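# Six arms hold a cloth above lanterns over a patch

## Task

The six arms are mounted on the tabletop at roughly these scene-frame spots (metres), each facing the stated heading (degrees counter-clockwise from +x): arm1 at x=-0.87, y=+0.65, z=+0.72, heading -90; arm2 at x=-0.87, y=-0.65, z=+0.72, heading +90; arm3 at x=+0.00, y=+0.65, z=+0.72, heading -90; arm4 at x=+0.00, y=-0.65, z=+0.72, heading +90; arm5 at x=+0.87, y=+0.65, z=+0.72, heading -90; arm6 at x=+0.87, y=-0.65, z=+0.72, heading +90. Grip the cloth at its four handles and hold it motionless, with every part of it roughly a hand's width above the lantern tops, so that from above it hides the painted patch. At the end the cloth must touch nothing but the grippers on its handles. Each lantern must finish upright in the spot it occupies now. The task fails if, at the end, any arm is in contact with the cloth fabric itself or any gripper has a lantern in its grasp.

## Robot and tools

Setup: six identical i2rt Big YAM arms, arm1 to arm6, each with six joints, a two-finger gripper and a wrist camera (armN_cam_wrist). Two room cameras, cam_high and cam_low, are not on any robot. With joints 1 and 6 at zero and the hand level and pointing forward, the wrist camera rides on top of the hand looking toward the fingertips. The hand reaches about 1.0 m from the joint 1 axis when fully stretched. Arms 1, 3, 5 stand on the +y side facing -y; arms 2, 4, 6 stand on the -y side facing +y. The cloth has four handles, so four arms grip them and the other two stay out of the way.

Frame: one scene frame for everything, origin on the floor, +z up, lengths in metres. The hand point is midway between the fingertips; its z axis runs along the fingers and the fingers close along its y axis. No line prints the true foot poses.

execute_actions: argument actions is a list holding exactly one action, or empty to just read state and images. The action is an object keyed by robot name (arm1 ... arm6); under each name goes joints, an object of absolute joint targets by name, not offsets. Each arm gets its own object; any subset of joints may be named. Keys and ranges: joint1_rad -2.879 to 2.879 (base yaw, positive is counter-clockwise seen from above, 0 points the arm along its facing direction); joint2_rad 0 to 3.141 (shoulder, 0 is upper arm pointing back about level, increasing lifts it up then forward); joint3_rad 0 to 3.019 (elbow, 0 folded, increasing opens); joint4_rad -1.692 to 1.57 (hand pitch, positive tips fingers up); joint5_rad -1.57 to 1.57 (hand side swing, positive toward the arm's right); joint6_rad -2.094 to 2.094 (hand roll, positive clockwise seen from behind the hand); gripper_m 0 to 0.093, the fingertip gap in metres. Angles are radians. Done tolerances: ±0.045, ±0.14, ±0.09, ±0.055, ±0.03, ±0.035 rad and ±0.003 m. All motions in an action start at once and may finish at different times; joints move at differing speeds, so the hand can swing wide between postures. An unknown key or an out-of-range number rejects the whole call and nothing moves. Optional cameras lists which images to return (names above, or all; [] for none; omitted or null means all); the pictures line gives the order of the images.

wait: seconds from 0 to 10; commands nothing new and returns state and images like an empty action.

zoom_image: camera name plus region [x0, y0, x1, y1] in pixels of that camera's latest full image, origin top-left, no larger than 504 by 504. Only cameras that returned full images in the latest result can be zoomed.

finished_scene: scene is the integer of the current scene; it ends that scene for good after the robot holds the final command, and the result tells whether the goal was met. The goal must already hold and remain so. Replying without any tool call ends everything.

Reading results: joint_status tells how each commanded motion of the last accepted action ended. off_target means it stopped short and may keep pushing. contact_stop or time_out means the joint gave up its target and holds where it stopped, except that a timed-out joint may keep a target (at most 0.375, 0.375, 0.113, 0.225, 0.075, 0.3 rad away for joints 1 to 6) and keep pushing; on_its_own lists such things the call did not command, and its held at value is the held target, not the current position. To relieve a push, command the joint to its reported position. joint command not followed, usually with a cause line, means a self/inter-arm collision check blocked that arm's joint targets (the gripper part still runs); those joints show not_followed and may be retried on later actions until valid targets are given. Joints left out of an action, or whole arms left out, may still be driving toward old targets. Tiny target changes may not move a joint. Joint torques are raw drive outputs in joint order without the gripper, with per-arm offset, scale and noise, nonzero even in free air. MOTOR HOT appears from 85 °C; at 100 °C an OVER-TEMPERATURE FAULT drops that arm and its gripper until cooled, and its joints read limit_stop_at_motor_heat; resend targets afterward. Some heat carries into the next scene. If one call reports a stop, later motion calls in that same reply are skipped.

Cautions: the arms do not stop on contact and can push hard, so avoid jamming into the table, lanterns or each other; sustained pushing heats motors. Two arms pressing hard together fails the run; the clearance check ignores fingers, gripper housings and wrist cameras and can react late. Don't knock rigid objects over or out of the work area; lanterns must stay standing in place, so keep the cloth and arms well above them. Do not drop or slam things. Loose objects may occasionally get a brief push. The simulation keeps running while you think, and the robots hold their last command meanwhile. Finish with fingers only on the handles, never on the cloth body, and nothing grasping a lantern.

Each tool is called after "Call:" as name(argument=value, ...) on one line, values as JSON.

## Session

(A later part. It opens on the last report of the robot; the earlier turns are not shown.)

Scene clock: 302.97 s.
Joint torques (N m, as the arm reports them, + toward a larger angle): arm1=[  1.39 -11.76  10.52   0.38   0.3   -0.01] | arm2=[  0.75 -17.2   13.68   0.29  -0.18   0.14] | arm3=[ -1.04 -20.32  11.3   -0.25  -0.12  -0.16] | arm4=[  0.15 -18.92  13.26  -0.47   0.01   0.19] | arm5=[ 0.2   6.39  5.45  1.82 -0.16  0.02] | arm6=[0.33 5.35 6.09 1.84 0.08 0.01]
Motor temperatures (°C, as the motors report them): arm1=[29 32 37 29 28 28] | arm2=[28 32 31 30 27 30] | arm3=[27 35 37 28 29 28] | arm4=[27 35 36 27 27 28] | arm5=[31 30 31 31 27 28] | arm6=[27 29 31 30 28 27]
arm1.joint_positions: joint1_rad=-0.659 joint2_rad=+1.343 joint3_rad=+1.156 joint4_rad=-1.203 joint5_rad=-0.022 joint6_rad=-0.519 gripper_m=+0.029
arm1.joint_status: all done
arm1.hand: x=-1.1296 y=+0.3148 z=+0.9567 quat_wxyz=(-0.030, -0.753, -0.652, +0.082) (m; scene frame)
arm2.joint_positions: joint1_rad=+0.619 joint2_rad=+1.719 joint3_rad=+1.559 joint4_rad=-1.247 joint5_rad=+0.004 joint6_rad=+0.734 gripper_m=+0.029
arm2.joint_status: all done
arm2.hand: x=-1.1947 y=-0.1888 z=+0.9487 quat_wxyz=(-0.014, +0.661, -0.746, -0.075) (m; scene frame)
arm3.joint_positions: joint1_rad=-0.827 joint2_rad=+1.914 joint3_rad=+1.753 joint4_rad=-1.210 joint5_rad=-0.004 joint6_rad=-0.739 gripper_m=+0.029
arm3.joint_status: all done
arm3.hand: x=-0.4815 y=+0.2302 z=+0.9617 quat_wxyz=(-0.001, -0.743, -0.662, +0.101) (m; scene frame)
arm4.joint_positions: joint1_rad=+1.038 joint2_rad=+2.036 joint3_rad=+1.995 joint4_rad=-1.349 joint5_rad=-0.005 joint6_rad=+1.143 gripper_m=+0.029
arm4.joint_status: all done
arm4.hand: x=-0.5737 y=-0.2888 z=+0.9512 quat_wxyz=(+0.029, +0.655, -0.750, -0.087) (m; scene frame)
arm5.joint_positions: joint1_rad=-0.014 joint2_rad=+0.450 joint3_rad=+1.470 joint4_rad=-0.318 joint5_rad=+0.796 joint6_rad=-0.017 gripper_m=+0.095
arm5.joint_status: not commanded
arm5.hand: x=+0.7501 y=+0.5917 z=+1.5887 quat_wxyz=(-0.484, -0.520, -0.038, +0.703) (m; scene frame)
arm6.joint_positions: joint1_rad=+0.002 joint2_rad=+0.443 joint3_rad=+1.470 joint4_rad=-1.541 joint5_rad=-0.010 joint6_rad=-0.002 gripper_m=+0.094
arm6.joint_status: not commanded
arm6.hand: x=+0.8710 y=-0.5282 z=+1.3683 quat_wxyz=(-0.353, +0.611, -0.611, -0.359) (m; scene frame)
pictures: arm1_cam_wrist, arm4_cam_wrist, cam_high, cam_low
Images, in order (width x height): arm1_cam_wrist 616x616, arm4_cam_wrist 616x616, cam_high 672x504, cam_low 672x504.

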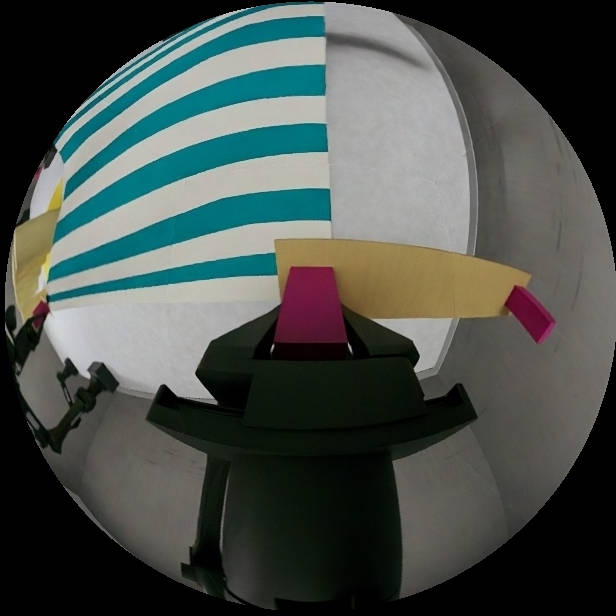

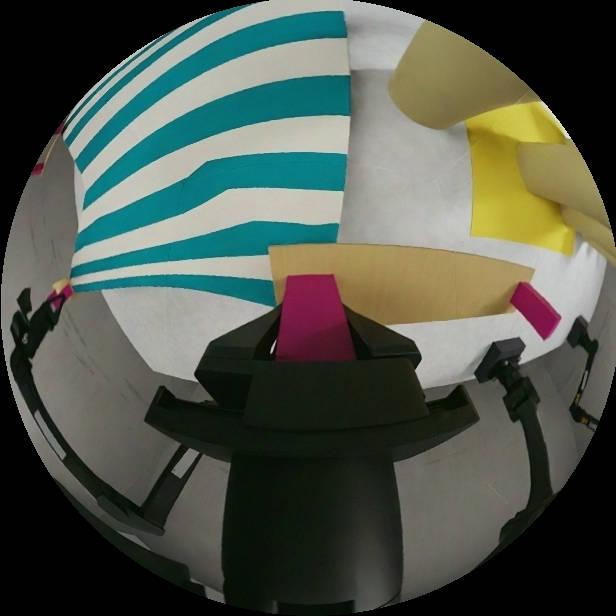

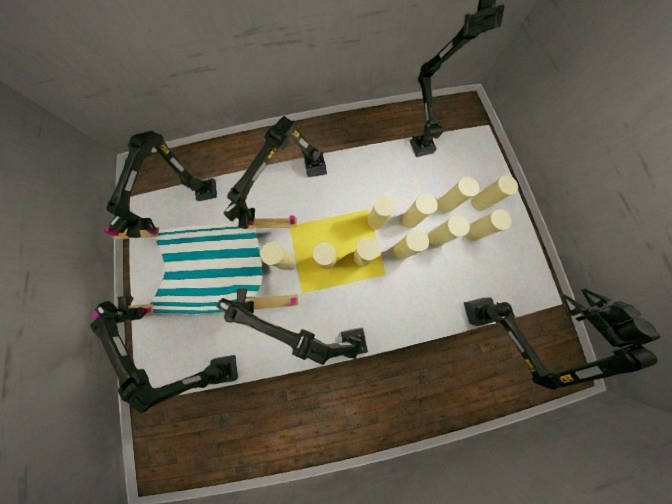

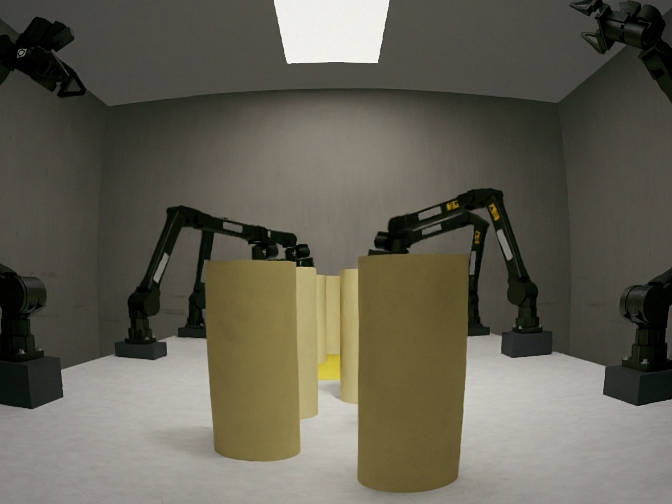

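Call:
execute_actions(actions=[{"arm1":{"joints":{"joint1_rad":-0.755,"joint2_rad":1.29,"joint3_rad":1.41,"joint4_rad":-1.355,"joint5_rad":-0.30,"joint6_rad":-0.707}},"arm2":{"joints":{"joint1_rad":0.745,"joint2_rad":1.445,"joint3_rad":1.555,"joint4_rad":-1.335,"joint5_rad":0.29,"joint6_rad":0.687}},"arm3":{"joints":{"joint1_rad":-0.97,"joint2_rad":1.886,"joint3_rad":2.0,"joint4_rad":-1.44,"joint5_rad":-0.365,"joint6_rad":-0.951}},"arm4":{"joints":{"joint1_rad":1.138,"joint2_rad":1.959,"joint3_rad":2.2,"joint4_rad":-1.60,"joint5_rad":0.387,"joint6_rad":1.065}}}], cameras=["arm4_cam_wrist","cam_high","cam_low"])

Scene clock: 335.37 s.
Joint torques (N m, as the arm reports them, + toward a larger angle): arm1=[  0.78 -12.48  12.97   0.62  -0.09  -0.13] | arm2=[  0.41 -13.3   13.43   0.6    0.08  -0.08] | arm3=[ -0.32 -20.4   13.89  -0.16  -0.44  -0.15] | arm4=[ -1.55 -17.68  13.95  -0.38   0.38  -0.01] | arm5=[ 0.2   6.37  5.42  1.84 -0.16  0.02] | arm6=[0.27 5.32 6.03 1.81 0.06 0.  ]
Motor temperatures (°C, as the motors report them): arm1=[29 32 38 29 28 28] | arm2=[28 32 34 30 27 30] | arm3=[27 35 39 28 29 28] | arm4=[27 35 40 27 27 28] | arm5=[31 30 31 31 27 28] | arm6=[27 29 32 30 28 27]
arm1.joint_positions: joint1_rad=-0.752 joint2_rad=+1.298 joint3_rad=+1.367 joint4_rad=-1.349 joint5_rad=-0.300 joint6_rad=-0.694 gripper_m=+0.029
arm1.joint_status: all done
arm1.hand: x=-1.1350 y=+0.2987 z=+1.0663 quat_wxyz=(-0.159, -0.699, -0.685, +0.130) (m; scene frame)
arm2.joint_positions: joint1_rad=+0.743 joint2_rad=+1.449 joint3_rad=+1.532 joint4_rad=-1.329 joint5_rad=+0.293 joint6_rad=+0.694 gripper_m=+0.029
arm2.joint_status: all done
arm2.hand: x=-1.1729 y=-0.2448 z=+1.0780 quat_wxyz=(-0.157, +0.690, -0.692, -0.144) (m; scene frame)
arm3.joint_positions: joint1_rad=-0.977 joint2_rad=+1.882 joint3_rad=+1.965 joint4_rad=-1.420 joint5_rad=-0.360 joint6_rad=-0.947 gripper_m=+0.029
arm3.joint_status: all done
arm3.hand: x=-0.5050 y=+0.2575 z=+1.0727 quat_wxyz=(-0.152, -0.696, -0.686, +0.147) (m; scene frame)
arm4.joint_positions: joint1_rad=+1.148 joint2_rad=+1.954 joint3_rad=+2.162 joint4_rad=-1.579 joint5_rad=+0.382 joint6_rad=+1.082 gripper_m=+0.029
arm4.joint_status: all done
arm4.hand: x=-0.5524 y=-0.3092 z=+1.0766 quat_wxyz=(-0.149, +0.690, -0.692, -0.152) (m; scene frame)
arm5.joint_positions: joint1_rad=-0.014 joint2_rad=+0.450 joint3_rad=+1.470 joint4_rad=-0.318 joint5_rad=+0.796 joint6_rad=-0.017 gripper_m=+0.095
arm5.joint_status: not commanded
arm5.hand: x=+0.7501 y=+0.5917 z=+1.5887 quat_wxyz=(-0.484, -0.520, -0.038, +0.703) (m; scene frame)
arm6.joint_positions: joint1_rad=+0.002 joint2_rad=+0.443 joint3_rad=+1.470 joint4_rad=-1.541 joint5_rad=-0.010 joint6_rad=-0.002 gripper_m=+0.094
arm6.joint_status: not commanded
arm6.hand: x=+0.8710 y=-0.5282 z=+1.3683 quat_wxyz=(-0.353, +0.611, -0.611, -0.359) (m; scene frame)
pictures: arm4_cam_wrist, cam_high, cam_low
Images, in order (width x height): arm4_cam_wrist 616x616, cam_high 672x504, cam_low 672x504.

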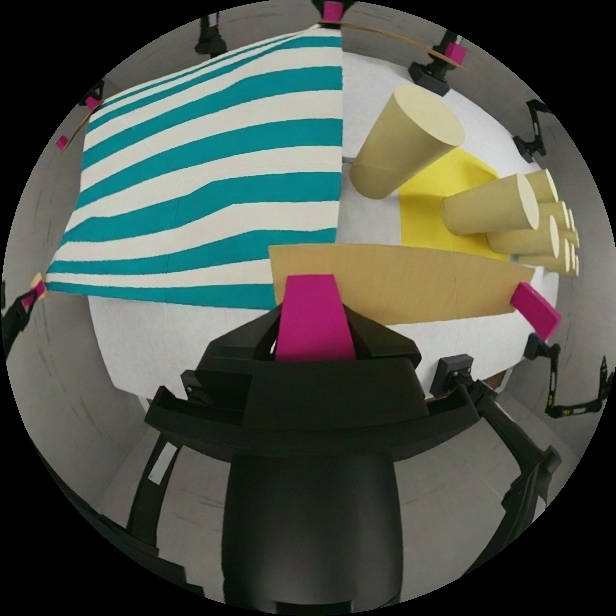

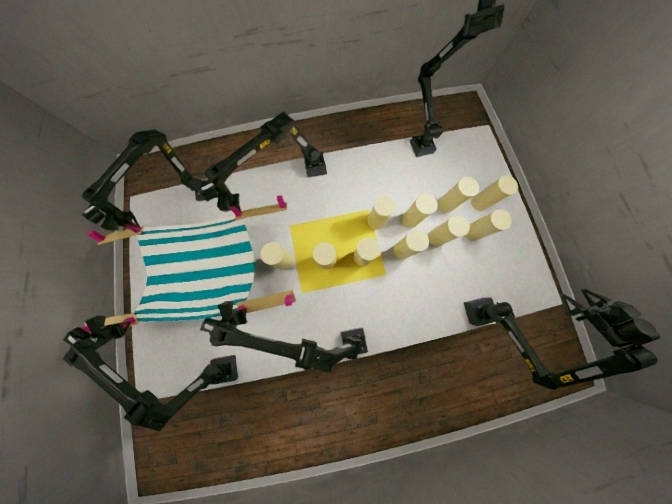

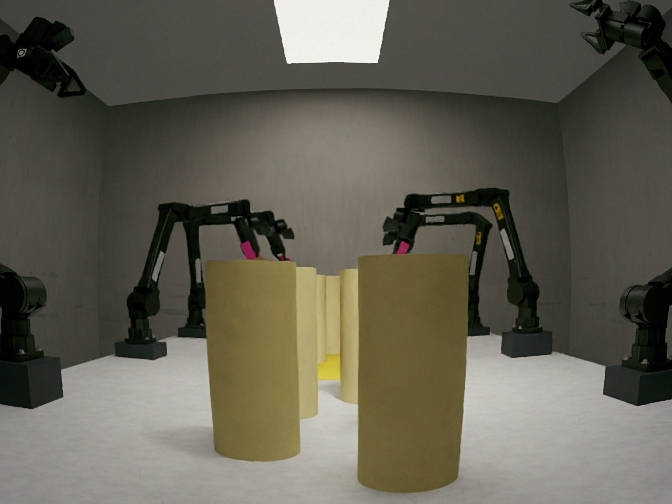

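Call:
execute_actions(actions=[{"arm1":{"joints":{"joint1_rad":-0.803,"joint2_rad":1.225,"joint3_rad":1.60,"joint4_rad":-1.295,"joint5_rad":-0.535,"joint6_rad":-0.625}},"arm2":{"joints":{"joint1_rad":0.893,"joint2_rad":1.165,"joint3_rad":1.53,"joint4_rad":-1.362,"joint5_rad":0.58,"joint6_rad":0.72}},"arm3":{"joints":{"joint1_rad":-1.09,"joint2_rad":1.836,"joint3_rad":2.19,"joint4_rad":-1.50,"joint5_rad":-0.693,"joint6_rad":-0.975}},"arm4":{"joints":{"joint1_rad":1.213,"joint2_rad":1.833,"joint3_rad":2.27,"joint4_rad":-1.635,"joint5_rad":0.717,"joint6_rad":1.04}}}], cameras=["arm6_cam_wrist","cam_high","cam_low"])

Scene clock: 361.30 s.
Joint torques (N m, as the arm reports them, + toward a larger angle): arm1=[  0.05 -11.12  13.04   1.94  -0.18   0.07] | arm2=[ 0.34 -8.49 13.24  0.9   0.24  0.25] | arm3=[ -0.12 -19.19  13.79   0.21  -0.56  -0.1 ] | arm4=[ -0.12 -16.69  13.59  -0.15   0.55  -0.02] | arm5=[ 0.22  6.42  5.42  1.86 -0.15  0.04] | arm6=[0.32 5.25 6.03 1.82 0.07 0.  ]
Motor temperatures (°C, as the motors report them): arm1=[29 32 41 29 28 28] | arm2=[28 32 34 30 27 30] | arm3=[27 36 42 28 29 28] | arm4=[27 35 42 27 27 28] | arm5=[31 30 31 31 27 28] | arm6=[27 29 32 30 28 27]
arm1.joint_positions: joint1_rad=-0.793 joint2_rad=+1.225 joint3_rad=+1.555 joint4_rad=-1.311 joint5_rad=-0.535 joint6_rad=-0.627 gripper_m=+0.029
arm1.joint_status: all done
arm1.hand: x=-1.1303 y=+0.2776 z=+1.2039 quat_wxyz=(-0.275, -0.658, -0.652, +0.257) (m; scene frame)
arm2.joint_positions: joint1_rad=+0.893 joint2_rad=+1.173 joint3_rad=+1.508 joint4_rad=-1.358 joint5_rad=+0.582 joint6_rad=+0.701 gripper_m=+0.029
arm2.joint_status: all done
arm2.hand: x=-1.1347 y=-0.3142 z=+1.2039 quat_wxyz=(-0.276, +0.663, -0.647, -0.256) (m; scene frame)
arm3.joint_positions: joint1_rad=-1.097 joint2_rad=+1.829 joint3_rad=+2.154 joint4_rad=-1.482 joint5_rad=-0.688 joint6_rad=-0.975 gripper_m=+0.029
arm3.joint_status: all done
arm3.hand: x=-0.5203 y=+0.2809 z=+1.2111 quat_wxyz=(-0.268, -0.653, -0.653, +0.274) (m; scene frame)
arm4.joint_positions: joint1_rad=+1.215 joint2_rad=+1.833 joint3_rad=+2.234 joint4_rad=-1.615 joint5_rad=+0.711 joint6_rad=+1.059 gripper_m=+0.029
arm4.joint_status: all done
arm4.hand: x=-0.5206 y=-0.3170 z=+1.2068 quat_wxyz=(-0.268, +0.651, -0.656, -0.271) (m; scene frame)
arm5.joint_positions: joint1_rad=-0.014 joint2_rad=+0.450 joint3_rad=+1.470 joint4_rad=-0.318 joint5_rad=+0.796 joint6_rad=-0.017 gripper_m=+0.095
arm5.joint_status: not commanded
arm5.hand: x=+0.7501 y=+0.5917 z=+1.5887 quat_wxyz=(-0.484, -0.520, -0.038, +0.703) (m; scene frame)
arm6.joint_positions: joint1_rad=+0.002 joint2_rad=+0.443 joint3_rad=+1.470 joint4_rad=-1.541 joint5_rad=-0.010 joint6_rad=-0.002 gripper_m=+0.094
arm6.joint_status: not commanded
arm6.hand: x=+0.8710 y=-0.5282 z=+1.3683 quat_wxyz=(-0.353, +0.611, -0.611, -0.359) (m; scene frame)
pictures: arm6_cam_wrist, cam_high, cam_low
Images, in order (width x height): arm6_cam_wrist 616x616, cam_high 672x504, cam_low 672x504.

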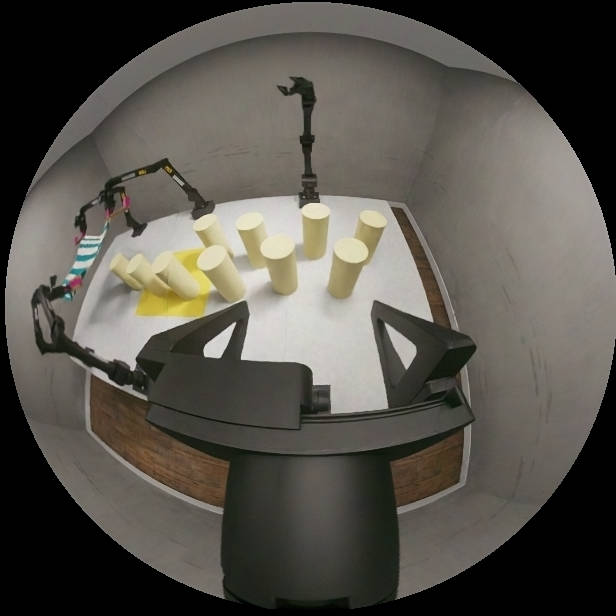

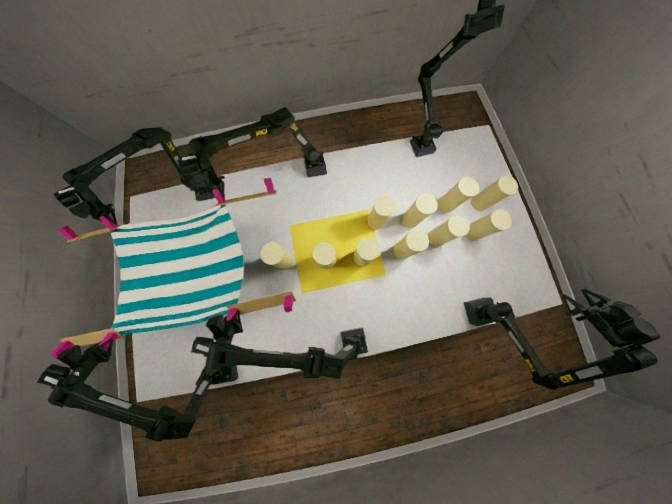

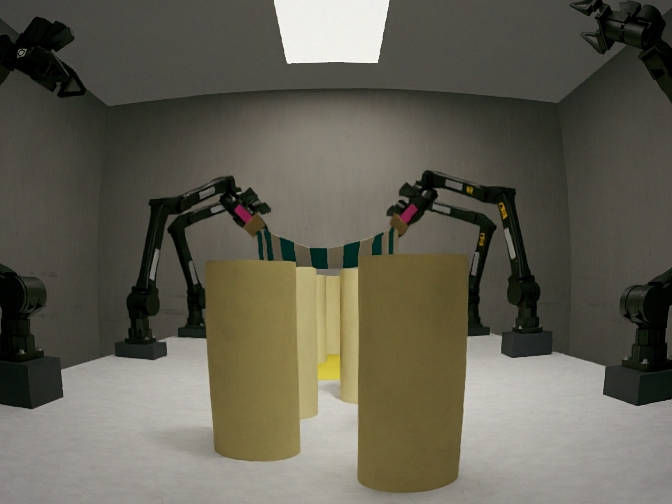

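Call:
zoom_image(camera="cam_low", region=[200, 170, 460, 365])

Region (200, 170, 460, 365) of cam_low's 672x504 image, scaled by 1.938, with more detail than that image has; it fills the top 378 rows of this view, and the rest is white.

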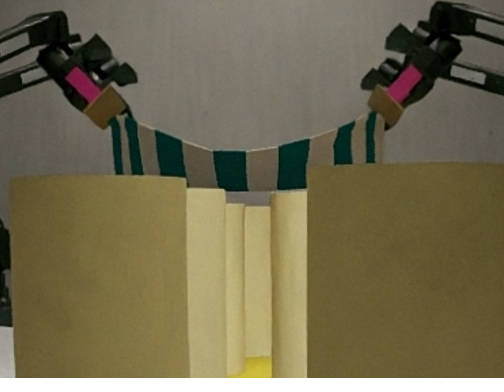

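Call:
execute_actions(actions=[{"arm1":{"joints":{"joint1_rad":-0.55,"joint2_rad":0.952,"joint3_rad":1.38,"joint4_rad":-1.262,"joint5_rad":-0.379,"joint6_rad":-0.405}},"arm2":{"joints":{"joint1_rad":0.556,"joint2_rad":0.95,"joint3_rad":1.375,"joint4_rad":-1.262,"joint5_rad":0.379,"joint6_rad":0.405}},"arm3":{"joints":{"joint1_rad":-0.995,"joint2_rad":1.393,"joint3_rad":1.695,"joint4_rad":-1.372,"joint5_rad":-0.645,"joint6_rad":-0.855}},"arm4":{"joints":{"joint1_rad":1.051,"joint2_rad":1.391,"joint3_rad":1.695,"joint4_rad":-1.37,"joint5_rad":0.645,"joint6_rad":0.845}}}], cameras=["cam_high","cam_low"])

Scene clock: 417.47 s.
Joint torques (N m, as the arm reports them, + toward a larger angle): arm1=[ 0.22 -6.   10.9   2.04  0.19  0.06] | arm2=[ 0.95 -3.5  12.22  2.12 -0.03 -0.02] | arm3=[ -1.74 -12.95  11.13   1.64  -0.52   0.07] | arm4=[  0.27 -11.69  10.91   1.3    0.52  -0.04] | arm5=[ 0.2   6.36  5.42  1.85 -0.16  0.02] | arm6=[0.44 5.47 6.06 1.8  0.06 0.  ]
Motor temperatures (°C, as the motors report them): arm1=[29 32 42 29 28 28] | arm2=[28 31 34 30 27 30] | arm3=[27 36 43 28 30 28] | arm4=[27 35 43 27 28 28] | arm5=[31 30 31 31 27 28] | arm6=[27 29 32 30 28 27]
arm1.joint_positions: joint1_rad=-0.546 joint2_rad=+0.948 joint3_rad=+1.361 joint4_rad=-1.277 joint5_rad=-0.386 joint6_rad=-0.408 gripper_m=+0.029
arm1.joint_status: all done
arm1.hand: x=-1.0070 y=+0.3104 z=+1.2093 quat_wxyz=(-0.276, -0.655, -0.652, +0.265) (m; scene frame)
arm2.joint_positions: joint1_rad=+0.551 joint2_rad=+0.949 joint3_rad=+1.364 joint4_rad=-1.289 joint5_rad=+0.385 joint6_rad=+0.408 gripper_m=+0.029
arm2.joint_status: all done
arm2.hand: x=-1.0042 y=-0.3096 z=+1.2129 quat_wxyz=(-0.275, +0.655, -0.654, -0.259) (m; scene frame)
arm3.joint_positions: joint1_rad=-0.985 joint2_rad=+1.399 joint3_rad=+1.689 joint4_rad=-1.385 joint5_rad=-0.639 joint6_rad=-0.869 gripper_m=+0.029
arm3.joint_status: all done
arm3.hand: x=-0.3585 y=+0.3058 z=+1.2349 quat_wxyz=(-0.266, -0.649, -0.660, +0.269) (m; scene frame)
arm4.joint_positions: joint1_rad=+1.039 joint2_rad=+1.408 joint3_rad=+1.692 joint4_rad=-1.386 joint5_rad=+0.640 joint6_rad=+0.866 gripper_m=+0.029
arm4.joint_status: all done
arm4.hand: x=-0.3587 y=-0.3021 z=+1.2031 quat_wxyz=(-0.268, +0.650, -0.660, -0.265) (m; scene frame)
arm5.joint_positions: joint1_rad=-0.014 joint2_rad=+0.450 joint3_rad=+1.470 joint4_rad=-0.318 joint5_rad=+0.796 joint6_rad=-0.017 gripper_m=+0.095
arm5.joint_status: not commanded
arm5.hand: x=+0.7501 y=+0.5917 z=+1.5887 quat_wxyz=(-0.484, -0.520, -0.038, +0.703) (m; scene frame)
arm6.joint_positions: joint1_rad=+0.002 joint2_rad=+0.443 joint3_rad=+1.470 joint4_rad=-1.541 joint5_rad=-0.010 joint6_rad=-0.002 gripper_m=+0.094
arm6.joint_status: not commanded
arm6.hand: x=+0.8710 y=-0.5282 z=+1.3683 quat_wxyz=(-0.353, +0.611, -0.611, -0.359) (m; scene frame)
pictures: cam_high, cam_low
Images, in order (width x height): cam_high 672x504, cam_low 672x504.

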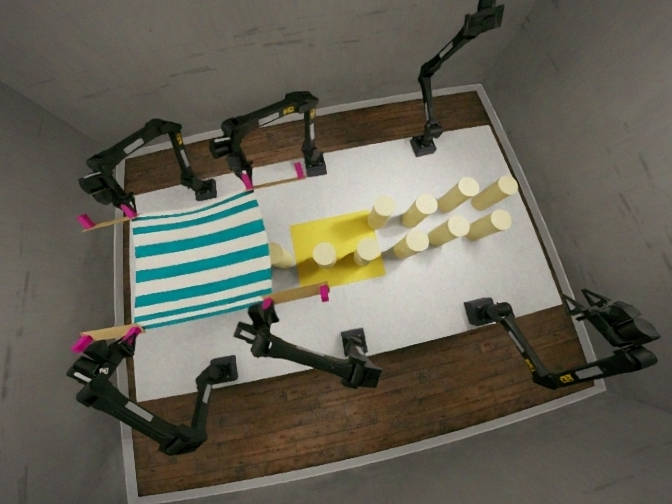

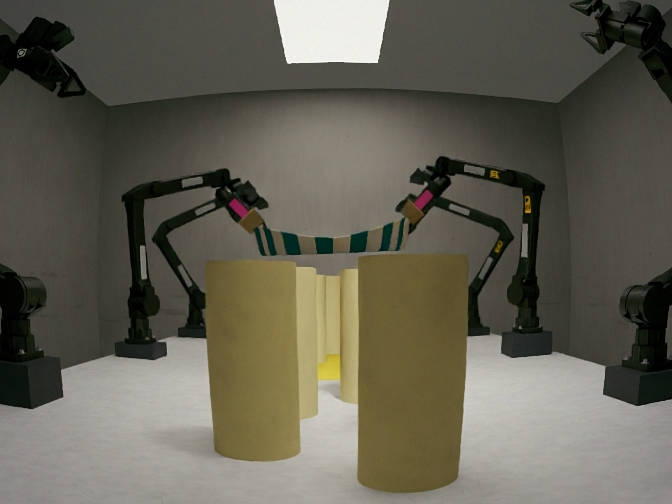

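Call:
execute_actions(actions=[{"arm1":{"joints":{"joint1_rad":-0.205,"joint2_rad":0.864,"joint3_rad":1.325,"joint4_rad":-1.228,"joint5_rad":-0.137,"joint6_rad":-0.14}},"arm2":{"joints":{"joint1_rad":0.212,"joint2_rad":0.862,"joint3_rad":1.318,"joint4_rad":-1.22,"joint5_rad":0.137,"joint6_rad":0.14}},"arm3":{"joints":{"joint1_rad":-0.868,"joint2_rad":1.184,"joint3_rad":1.50,"joint4_rad":-1.30,"joint5_rad":-0.583,"joint6_rad":-0.703}},"arm4":{"joints":{"joint1_rad":0.926,"joint2_rad":1.177,"joint3_rad":1.50,"joint4_rad":-1.30,"joint5_rad":0.583,"joint6_rad":0.697}}}], cameras=[])

Call:
execute_actions(actions=[{"arm1":{"joints":{"joint1_rad":0.198,"joint5_rad":0.148,"joint6_rad":0.147}},"arm2":{"joints":{"joint1_rad":-0.191,"joint5_rad":-0.148,"joint6_rad":-0.147}},"arm3":{"joints":{"joint1_rad":-0.667,"joint2_rad":1.008,"joint3_rad":1.366,"joint4_rad":-1.247,"joint5_rad":-0.467,"joint6_rad":-0.512}},"arm4":{"joints":{"joint1_rad":0.725,"joint2_rad":1.0,"joint3_rad":1.366,"joint4_rad":-1.245,"joint5_rad":0.467,"joint6_rad":0.506}}}], cameras=["cam_high","cam_low"])

Scene clock: 440.07 s.
Joint torques (N m, as the arm reports them, + toward a larger angle): arm1=[ 0.73 -7.4  11.32  2.44  0.34  0.09] | arm2=[ 0.52 -3.96 12.14  2.25 -0.27 -0.05] | arm3=[-0.95 -8.33 10.85  1.78 -0.46  0.09] | arm4=[-0.41 -8.03 10.55  1.31  0.42 -0.04] | arm5=[ 0.22  6.42  5.42  1.85 -0.16  0.03] | arm6=[0.37 5.38 6.09 1.8  0.06 0.  ]
Motor temperatures (°C, as the motors report them): arm1=[29 31 41 29 28 28] | arm2=[28 31 34 30 27 30] | arm3=[27 35 42 28 30 28] | arm4=[27 34 42 27 28 28] | arm5=[31 30 31 31 27 28] | arm6=[27 29 32 30 28 27]
arm1.joint_positions: joint1_rad=-0.207 joint2_rad=+0.881 joint3_rad=+1.302 joint4_rad=-1.249 joint5_rad=-0.146 joint6_rad=-0.144 gripper_m=+0.029
arm1.joint_status: all done
arm1.hand: x=-0.9235 y=+0.3043 z=+1.1988 quat_wxyz=(-0.265, -0.663, -0.653, +0.254) (m; scene frame)
arm2.joint_positions: joint1_rad=+0.209 joint2_rad=+0.874 joint3_rad=+1.308 joint4_rad=-1.247 joint5_rad=+0.145 joint6_rad=+0.143 gripper_m=+0.029
arm2.joint_status: all done
arm2.hand: x=-0.9202 y=-0.3045 z=+1.2085 quat_wxyz=(-0.269, +0.658, -0.654, -0.258) (m; scene frame)
arm3.joint_positions: joint1_rad=-0.865 joint2_rad=+1.182 joint3_rad=+1.498 joint4_rad=-1.313 joint5_rad=-0.579 joint6_rad=-0.718 gripper_m=+0.029
arm3.joint_status: all done
arm3.hand: x=-0.2693 y=+0.3123 z=+1.2416 quat_wxyz=(-0.268, -0.652, -0.653, +0.278) (m; scene frame)
arm4.joint_positions: joint1_rad=+0.924 joint2_rad=+1.182 joint3_rad=+1.503 joint4_rad=-1.313 joint5_rad=+0.578 joint6_rad=+0.718 gripper_m=+0.029
arm4.joint_status: all done
arm4.hand: x=-0.2695 y=-0.3118 z=+1.2147 quat_wxyz=(-0.267, +0.652, -0.653, -0.280) (m; scene frame)
arm5.joint_positions: joint1_rad=-0.014 joint2_rad=+0.450 joint3_rad=+1.470 joint4_rad=-0.318 joint5_rad=+0.796 joint6_rad=-0.017 gripper_m=+0.095
arm5.joint_status: not commanded
arm5.hand: x=+0.7501 y=+0.5917 z=+1.5887 quat_wxyz=(-0.484, -0.520, -0.038, +0.703) (m; scene frame)
arm6.joint_positions: joint1_rad=+0.002 joint2_rad=+0.443 joint3_rad=+1.470 joint4_rad=-1.541 joint5_rad=-0.010 joint6_rad=-0.002 gripper_m=+0.094
arm6.joint_status: not commanded
arm6.hand: x=+0.8710 y=-0.5282 z=+1.3683 quat_wxyz=(-0.353, +0.611, -0.611, -0.359) (m; scene frame)
pictures: none
No camera images: the call's "cameras" was empty. Leave "cameras" out to get every camera's image.

Scene clock: 441.37 s.
Joint torques (N m, as the arm reports them, + toward a larger angle): arm1=[ 1.21 -7.01 11.29  2.22  0.5   0.1 ] | arm2=[ 0.38 -3.97 12.18  2.11 -0.43 -0.04] | arm3=[-0.29 -5.95 11.48  2.   -0.44  0.09] | arm4=[-1.21 -6.01 10.96  1.46  0.38 -0.05] | arm5=[ 0.17  6.42  5.42  1.83 -0.15  0.03] | arm6=[0.41 5.29 6.09 1.8  0.07 0.  ]
Motor temperatures (°C, as the motors report them): arm1=[29 31 41 29 28 28] | arm2=[28 31 34 30 27 30] | arm3=[27 35 42 28 30 28] | arm4=[27 34 42 27 28 28] | arm5=[31 30 31 31 27 28] | arm6=[27 29 32 30 28 27]
arm1.joint_positions: joint1_rad=+0.193 joint2_rad=+0.881 joint3_rad=+1.302 joint4_rad=-1.245 joint5_rad=+0.139 joint6_rad=+0.143 gripper_m=+0.029
arm1.joint_status: all done
arm1.hand: x=-0.8333 y=+0.3024 z=+1.2003 quat_wxyz=(-0.261, -0.662, -0.653, +0.260) (m; scene frame)
arm2.joint_positions: joint1_rad=-0.193 joint2_rad=+0.874 joint3_rad=+1.308 joint4_rad=-1.244 joint5_rad=-0.139 joint6_rad=-0.143 gripper_m=+0.029
arm2.joint_status: all done
arm2.hand: x=-0.8300 y=-0.3040 z=+1.2099 quat_wxyz=(-0.268, +0.658, -0.654, -0.261) (m; scene frame)
arm3.joint_positions: joint1_rad=-0.671 joint2_rad=+1.009 joint3_rad=+1.358 joint4_rad=-1.258 joint5_rad=-0.461 joint6_rad=-0.527 gripper_m=+0.029
arm3.joint_status: all done
arm3.hand: x=-0.1832 y=+0.3131 z=+1.2367 quat_wxyz=(-0.267, -0.656, -0.650, +0.275) (m; scene frame)
arm4.joint_positions: joint1_rad=+0.730 joint2_rad=+1.006 joint3_rad=+1.365 joint4_rad=-1.258 joint5_rad=+0.460 joint6_rad=+0.527 gripper_m=+0.029
arm4.joint_status: all done
arm4.hand: x=-0.1828 y=-0.3131 z=+1.2120 quat_wxyz=(-0.266, +0.655, -0.649, -0.280) (m; scene frame)
arm5.joint_positions: joint1_rad=-0.014 joint2_rad=+0.450 joint3_rad=+1.470 joint4_rad=-0.318 joint5_rad=+0.796 joint6_rad=-0.017 gripper_m=+0.095
arm5.joint_status: not commanded
arm5.hand: x=+0.7501 y=+0.5917 z=+1.5887 quat_wxyz=(-0.484, -0.520, -0.038, +0.703) (m; scene frame)
arm6.joint_positions: joint1_rad=+0.002 joint2_rad=+0.443 joint3_rad=+1.470 joint4_rad=-1.541 joint5_rad=-0.010 joint6_rad=-0.002 gripper_m=+0.094
arm6.joint_status: not commanded
arm6.hand: x=+0.8710 y=-0.5282 z=+1.3683 quat_wxyz=(-0.353, +0.611, -0.611, -0.359) (m; scene frame)
pictures: cam_high, cam_low
Images, in order (width x height): cam_high 672x504, cam_low 672x504.

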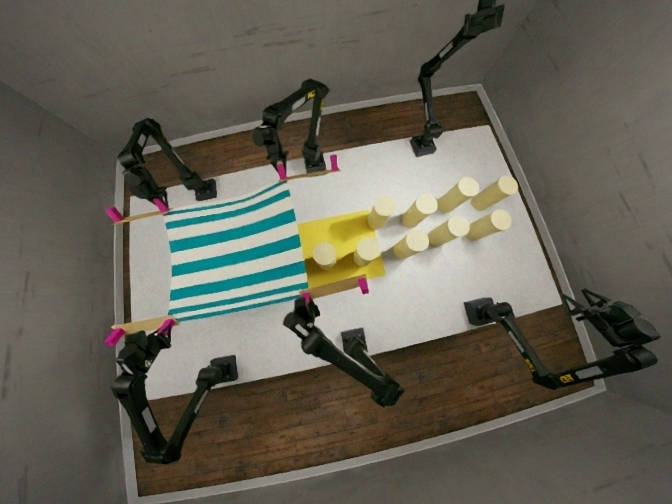

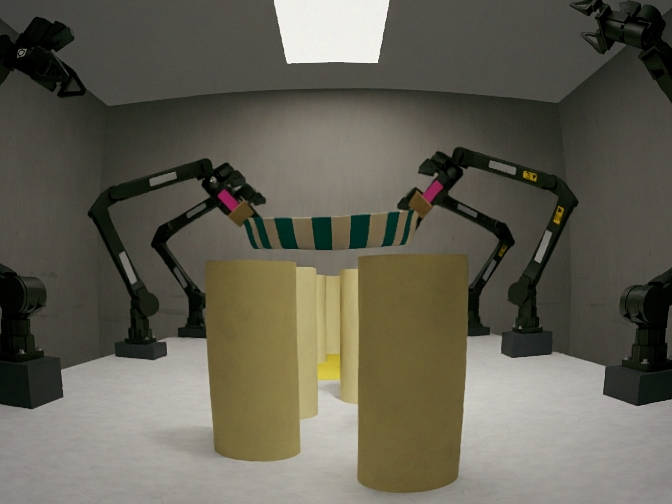

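Call:
execute_actions(actions=[{"arm1":{"joints":{"joint1_rad":0.80,"joint2_rad":1.108,"joint3_rad":1.505,"joint4_rad":-1.33,"joint5_rad":0.535,"joint6_rad":0.63}},"arm2":{"joints":{"joint1_rad":-0.79,"joint2_rad":1.108,"joint3_rad":1.495,"joint4_rad":-1.33,"joint5_rad":-0.535,"joint6_rad":-0.63}},"arm3":{"joints":{"joint1_rad":0.01,"joint2_rad":0.84,"joint3_rad":1.256,"joint4_rad":-1.19,"joint5_rad":0.0,"joint6_rad":0.012}},"arm4":{"joints":{"joint1_rad":0.045,"joint2_rad":0.836,"joint3_rad":1.256,"joint4_rad":-1.19,"joint5_rad":0.0,"joint6_rad":-0.018}}}], cameras=[])

Call:
execute_actions(actions=[{"arm1":{"joints":{"joint1_rad":1.075,"joint2_rad":1.516,"joint3_rad":1.90,"joint4_rad":-1.482,"joint5_rad":0.676,"joint6_rad":0.92}},"arm2":{"joints":{"joint1_rad":-1.067,"joint2_rad":1.516,"joint3_rad":1.89,"joint4_rad":-1.482,"joint5_rad":-0.676,"joint6_rad":-0.92}},"arm3":{"joints":{"joint1_rad":0.70,"joint2_rad":1.012,"joint3_rad":1.39,"joint4_rad":-1.275,"joint5_rad":0.467,"joint6_rad":0.538}},"arm4":{"joints":{"joint1_rad":-0.645,"joint2_rad":1.012,"joint3_rad":1.39,"joint4_rad":-1.275,"joint5_rad":-0.467,"joint6_rad":-0.545}}}], cameras=["cam_high","cam_low"])

Scene clock: 458.53 s.
Joint torques (N m, as the arm reports them, + toward a larger angle): arm1=[  1.18 -10.84  13.54   0.81   0.75   0.07] | arm2=[ 0.56 -9.11 17.22  0.61 -0.68 -0.02] | arm3=[ 0.12 -3.91 11.68  2.13 -0.06  0.1 ] | arm4=[-1.62 -3.79 11.04  1.54  0.02 -0.04] | arm5=[ 0.19  6.47  5.42  1.84 -0.16  0.03] | arm6=[0.52 5.41 6.06 1.76 0.07 0.01]
Motor temperatures (°C, as the motors report them): arm1=[29 31 42 29 29 28] | arm2=[28 30 35 31 27 30] | arm3=[27 34 42 28 30 28] | arm4=[27 33 42 27 28 28] | arm5=[31 30 31 31 27 28] | arm6=[27 29 32 30 28 27]
arm1.joint_positions: joint1_rad=+0.796 joint2_rad=+1.134 joint3_rad=+1.452 joint4_rad=-1.319 joint5_rad=+0.526 joint6_rad=+0.627 gripper_m=+0.029
arm1.joint_status: all done
arm1.hand: x=-0.6465 y=+0.3015 z=+1.1941 quat_wxyz=(-0.254, -0.657, -0.658, +0.265) (m; scene frame)
arm2.joint_positions: joint1_rad=-0.793 joint2_rad=+1.131 joint3_rad=+1.426 joint4_rad=-1.315 joint5_rad=-0.526 joint6_rad=-0.627 gripper_m=+0.029
arm2.joint_status: all done
arm2.hand: x=-0.6452 y=-0.3044 z=+1.1871 quat_wxyz=(-0.246, +0.654, -0.665, -0.263) (m; scene frame)
arm3.joint_positions: joint1_rad=+0.000 joint2_rad=+0.846 joint3_rad=+1.247 joint4_rad=-1.200 joint5_rad=+0.003 joint6_rad=-0.004 gripper_m=+0.029
arm3.joint_status: all done
arm3.hand: x=-0.0096 y=+0.3055 z=+1.2302 quat_wxyz=(-0.260, -0.663, -0.647, +0.272) (m; scene frame)
arm4.joint_positions: joint1_rad=+0.057 joint2_rad=+0.841 joint3_rad=+1.254 joint4_rad=-1.200 joint5_rad=-0.003 joint6_rad=+0.003 gripper_m=+0.029
arm4.joint_status: all done
arm4.hand: x=-0.0084 y=-0.3067 z=+1.2058 quat_wxyz=(-0.264, +0.661, -0.646, -0.276) (m; scene frame)
arm5.joint_positions: joint1_rad=-0.014 joint2_rad=+0.450 joint3_rad=+1.470 joint4_rad=-0.318 joint5_rad=+0.796 joint6_rad=-0.017 gripper_m=+0.095
arm5.joint_status: not commanded
arm5.hand: x=+0.7501 y=+0.5917 z=+1.5887 quat_wxyz=(-0.484, -0.520, -0.038, +0.703) (m; scene frame)
arm6.joint_positions: joint1_rad=+0.002 joint2_rad=+0.443 joint3_rad=+1.470 joint4_rad=-1.541 joint5_rad=-0.010 joint6_rad=-0.002 gripper_m=+0.094
arm6.joint_status: not commanded
arm6.hand: x=+0.8710 y=-0.5282 z=+1.3683 quat_wxyz=(-0.353, +0.611, -0.611, -0.359) (m; scene frame)
pictures: none
No camera images: the call's "cameras" was empty. Leave "cameras" out to get every camera's image.

Scene clock: 460.10 s.
Joint torques (N m, as the arm reports them, + toward a larger angle): arm1=[  0.23 -18.47  13.72   0.43   0.71   0.05] | arm2=[  0.63 -16.77  17.18   0.3   -0.69  -0.03] | arm3=[-0.09 -7.68 15.83  0.82  0.21  0.11] | arm4=[-1.55 -6.73 16.5   0.47 -0.3  -0.04] | arm5=[ 0.16  6.4   5.43  1.84 -0.16  0.02] | arm6=[0.41 5.36 6.09 1.85 0.08 0.  ]
Motor temperatures (°C, as the motors report them): arm1=[29 31 42 29 29 28] | arm2=[28 31 35 30 27 30] | arm3=[27 34 43 28 30 28] | arm4=[27 33 42 27 28 28] | arm5=[31 30 31 31 27 28] | arm6=[27 29 32 30 28 27]
arm1.joint_positions: joint1_rad=+1.075 joint2_rad=+1.547 joint3_rad=+1.842 joint4_rad=-1.469 joint5_rad=+0.670 joint6_rad=+0.918 gripper_m=+0.029
arm1.joint_status: all done
arm1.hand: x=-0.4637 y=+0.3014 z=+1.1906 quat_wxyz=(-0.251, -0.654, -0.659, +0.273) (m; scene frame)
arm2.joint_positions: joint1_rad=-1.072 joint2_rad=+1.544 joint3_rad=+1.820 joint4_rad=-1.465 joint5_rad=-0.670 joint6_rad=-0.917 gripper_m=+0.029
arm2.joint_status: all done
arm2.hand: x=-0.4629 y=-0.3058 z=+1.1870 quat_wxyz=(-0.245, +0.651, -0.665, -0.272) (m; scene frame)
arm3.joint_positions: joint1_rad=+0.690 joint2_rad=+1.031 joint3_rad=+1.338 joint4_rad=-1.263 joint5_rad=+0.469 joint6_rad=+0.523 gripper_m=+0.029
arm3.joint_status: all done
arm3.hand: x=+0.1733 y=+0.3022 z=+1.2182 quat_wxyz=(-0.246, -0.661, -0.654, +0.275) (m; scene frame)
arm4.joint_positions: joint1_rad=-0.634 joint2_rad=+1.024 joint3_rad=+1.328 joint4_rad=-1.261 joint5_rad=-0.469 joint6_rad=-0.523 gripper_m=+0.029
arm4.joint_status: all done
arm4.hand: x=+0.1730 y=-0.3043 z=+1.1865 quat_wxyz=(-0.245, +0.661, -0.654, -0.274) (m; scene frame)
arm5.joint_positions: joint1_rad=-0.014 joint2_rad=+0.450 joint3_rad=+1.470 joint4_rad=-0.318 joint5_rad=+0.796 joint6_rad=-0.017 gripper_m=+0.095
arm5.joint_status: not commanded
arm5.hand: x=+0.7501 y=+0.5917 z=+1.5887 quat_wxyz=(-0.484, -0.520, -0.038, +0.703) (m; scene frame)
arm6.joint_positions: joint1_rad=+0.002 joint2_rad=+0.443 joint3_rad=+1.470 joint4_rad=-1.541 joint5_rad=-0.010 joint6_rad=-0.002 gripper_m=+0.094
arm6.joint_status: not commanded
arm6.hand: x=+0.8710 y=-0.5282 z=+1.3683 quat_wxyz=(-0.353, +0.611, -0.611, -0.359) (m; scene frame)
pictures: cam_high, cam_low
Images, in order (width x height): cam_high 672x504, cam_low 672x504.

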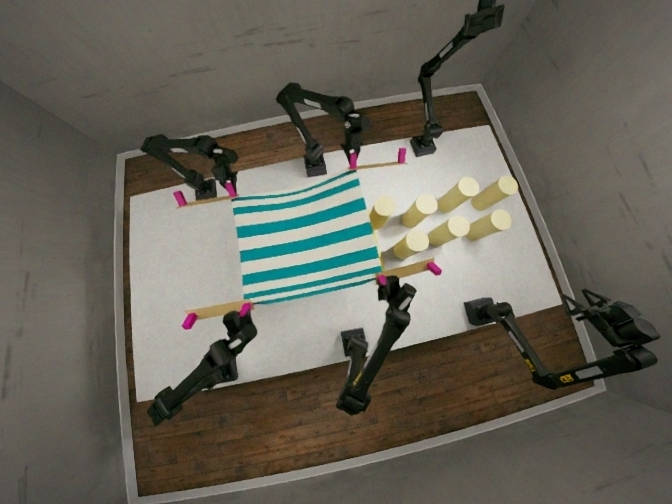

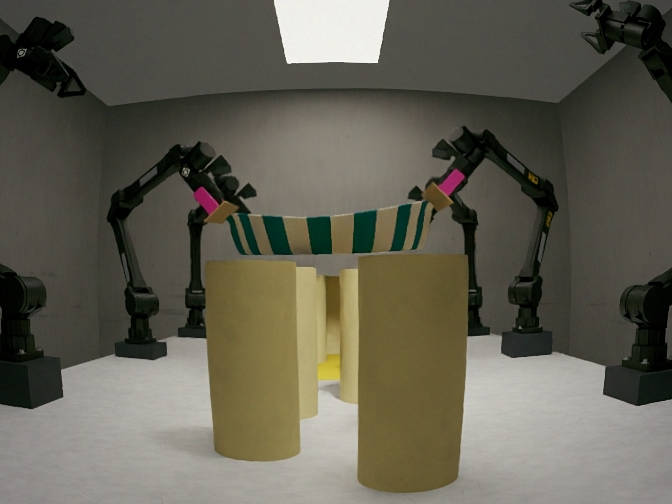

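Call:
execute_actions(actions=[{"arm1":{"joints":{"joint1_rad":1.165,"joint2_rad":1.965,"joint3_rad":2.425,"joint4_rad":-1.592,"joint5_rad":0.712,"joint6_rad":1.026}},"arm2":{"joints":{"joint1_rad":-1.257,"joint2_rad":1.893,"joint3_rad":2.31,"joint4_rad":-1.632,"joint5_rad":-0.746,"joint6_rad":-1.155}},"arm3":{"joints":{"joint1_rad":0.945,"joint2_rad":1.29,"joint3_rad":1.47,"joint4_rad":-1.142,"joint5_rad":0.592,"joint6_rad":0.76}},"arm4":{"joints":{"joint1_rad":-1.0,"joint2_rad":1.243,"joint3_rad":1.495,"joint4_rad":-1.31,"joint5_rad":-0.642,"joint6_rad":-0.89}}}], cameras=["cam_high","cam_low"])

Scene clock: 499.60 s.
Joint torques (N m, as the arm reports them, + toward a larger angle): arm1=[  2.28 -25.56  13.27   0.37   0.75   0.06] | arm2=[  0.18 -23.08  16.56   0.04  -0.69  -0.02] | arm3=[ -0.48 -12.82  13.43   2.22   0.24   0.12] | arm4=[-1.07 -9.54 14.49  0.37 -0.41 -0.07] | arm5=[ 0.23  6.39  5.41  1.87 -0.16  0.02] | arm6=[ 0.45  5.35  6.09  1.8   0.06 -0.01]
Motor temperatures (°C, as the motors report them): arm1=[29 33 44 29 29 28] | arm2=[28 32 39 30 28 30] | arm3=[27 33 47 28 30 28] | arm4=[27 32 49 27 27 28] | arm5=[31 30 31 31 27 28] | arm6=[27 29 32 30 28 27]
arm1.joint_positions: joint1_rad=+1.153 joint2_rad=+1.999 joint3_rad=+2.371 joint4_rad=-1.579 joint5_rad=+0.706 joint6_rad=+1.024 gripper_m=+0.029
arm1.joint_status: all done
arm1.hand: x=-0.3095 y=+0.2716 z=+1.1567 quat_wxyz=(-0.265, -0.660, -0.649, +0.270) (m; scene frame)
arm2.joint_positions: joint1_rad=-1.255 joint2_rad=+1.925 joint3_rad=+2.243 joint4_rad=-1.613 joint5_rad=-0.741 joint6_rad=-1.152 gripper_m=+0.029
arm2.joint_status: all done
arm2.hand: x=-0.3058 y=-0.3442 z=+1.1566 quat_wxyz=(-0.266, +0.656, -0.653, -0.269) (m; scene frame)
arm3.joint_positions: joint1_rad=+0.940 joint2_rad=+1.306 joint3_rad=+1.444 joint4_rad=-1.167 joint5_rad=+0.595 joint6_rad=+0.745 gripper_m=+0.029
arm3.joint_status: all done
arm3.hand: x=+0.3195 y=+0.2809 z=+1.1782 quat_wxyz=(-0.267, -0.654, -0.653, +0.272) (m; scene frame)
arm4.joint_positions: joint1_rad=-0.993 joint2_rad=+1.253 joint3_rad=+1.456 joint4_rad=-1.300 joint5_rad=-0.644 joint6_rad=-0.868 gripper_m=+0.029
arm4.joint_status: all done
arm4.hand: x=+0.3219 y=-0.3338 z=+1.1682 quat_wxyz=(-0.268, +0.656, -0.653, -0.269) (m; scene frame)
arm5.joint_positions: joint1_rad=-0.014 joint2_rad=+0.450 joint3_rad=+1.470 joint4_rad=-0.318 joint5_rad=+0.796 joint6_rad=-0.017 gripper_m=+0.095
arm5.joint_status: not commanded
arm5.hand: x=+0.7501 y=+0.5917 z=+1.5887 quat_wxyz=(-0.484, -0.520, -0.038, +0.703) (m; scene frame)
arm6.joint_positions: joint1_rad=+0.002 joint2_rad=+0.443 joint3_rad=+1.470 joint4_rad=-1.541 joint5_rad=-0.010 joint6_rad=-0.002 gripper_m=+0.094
arm6.joint_status: not commanded
arm6.hand: x=+0.8710 y=-0.5282 z=+1.3683 quat_wxyz=(-0.353, +0.611, -0.611, -0.359) (m; scene frame)
pictures: cam_high, cam_low
Images, in order (width x height): cam_high 672x504, cam_low 672x504.

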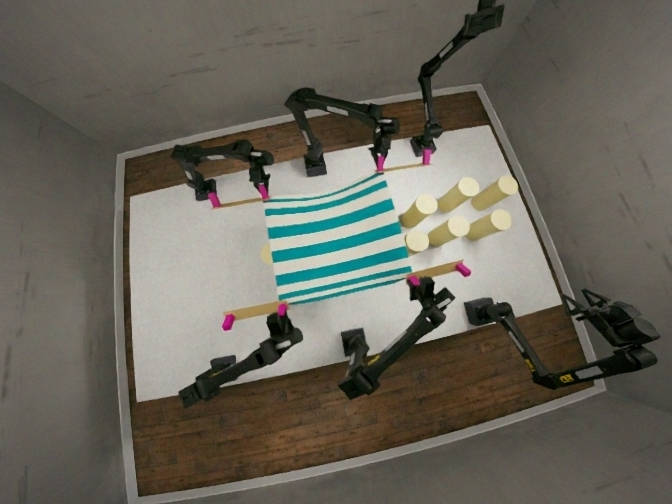

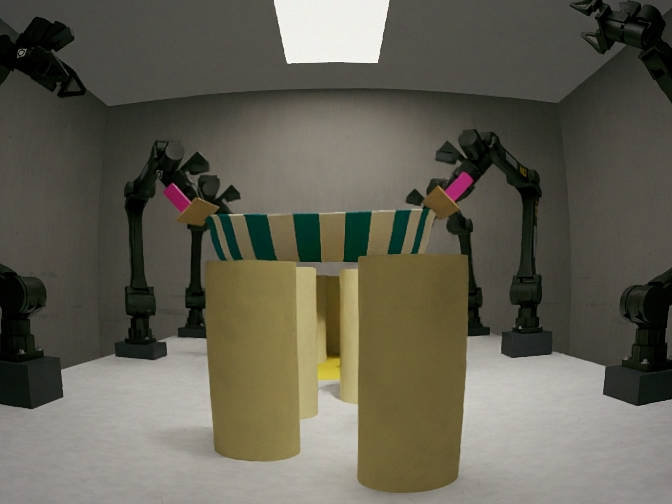

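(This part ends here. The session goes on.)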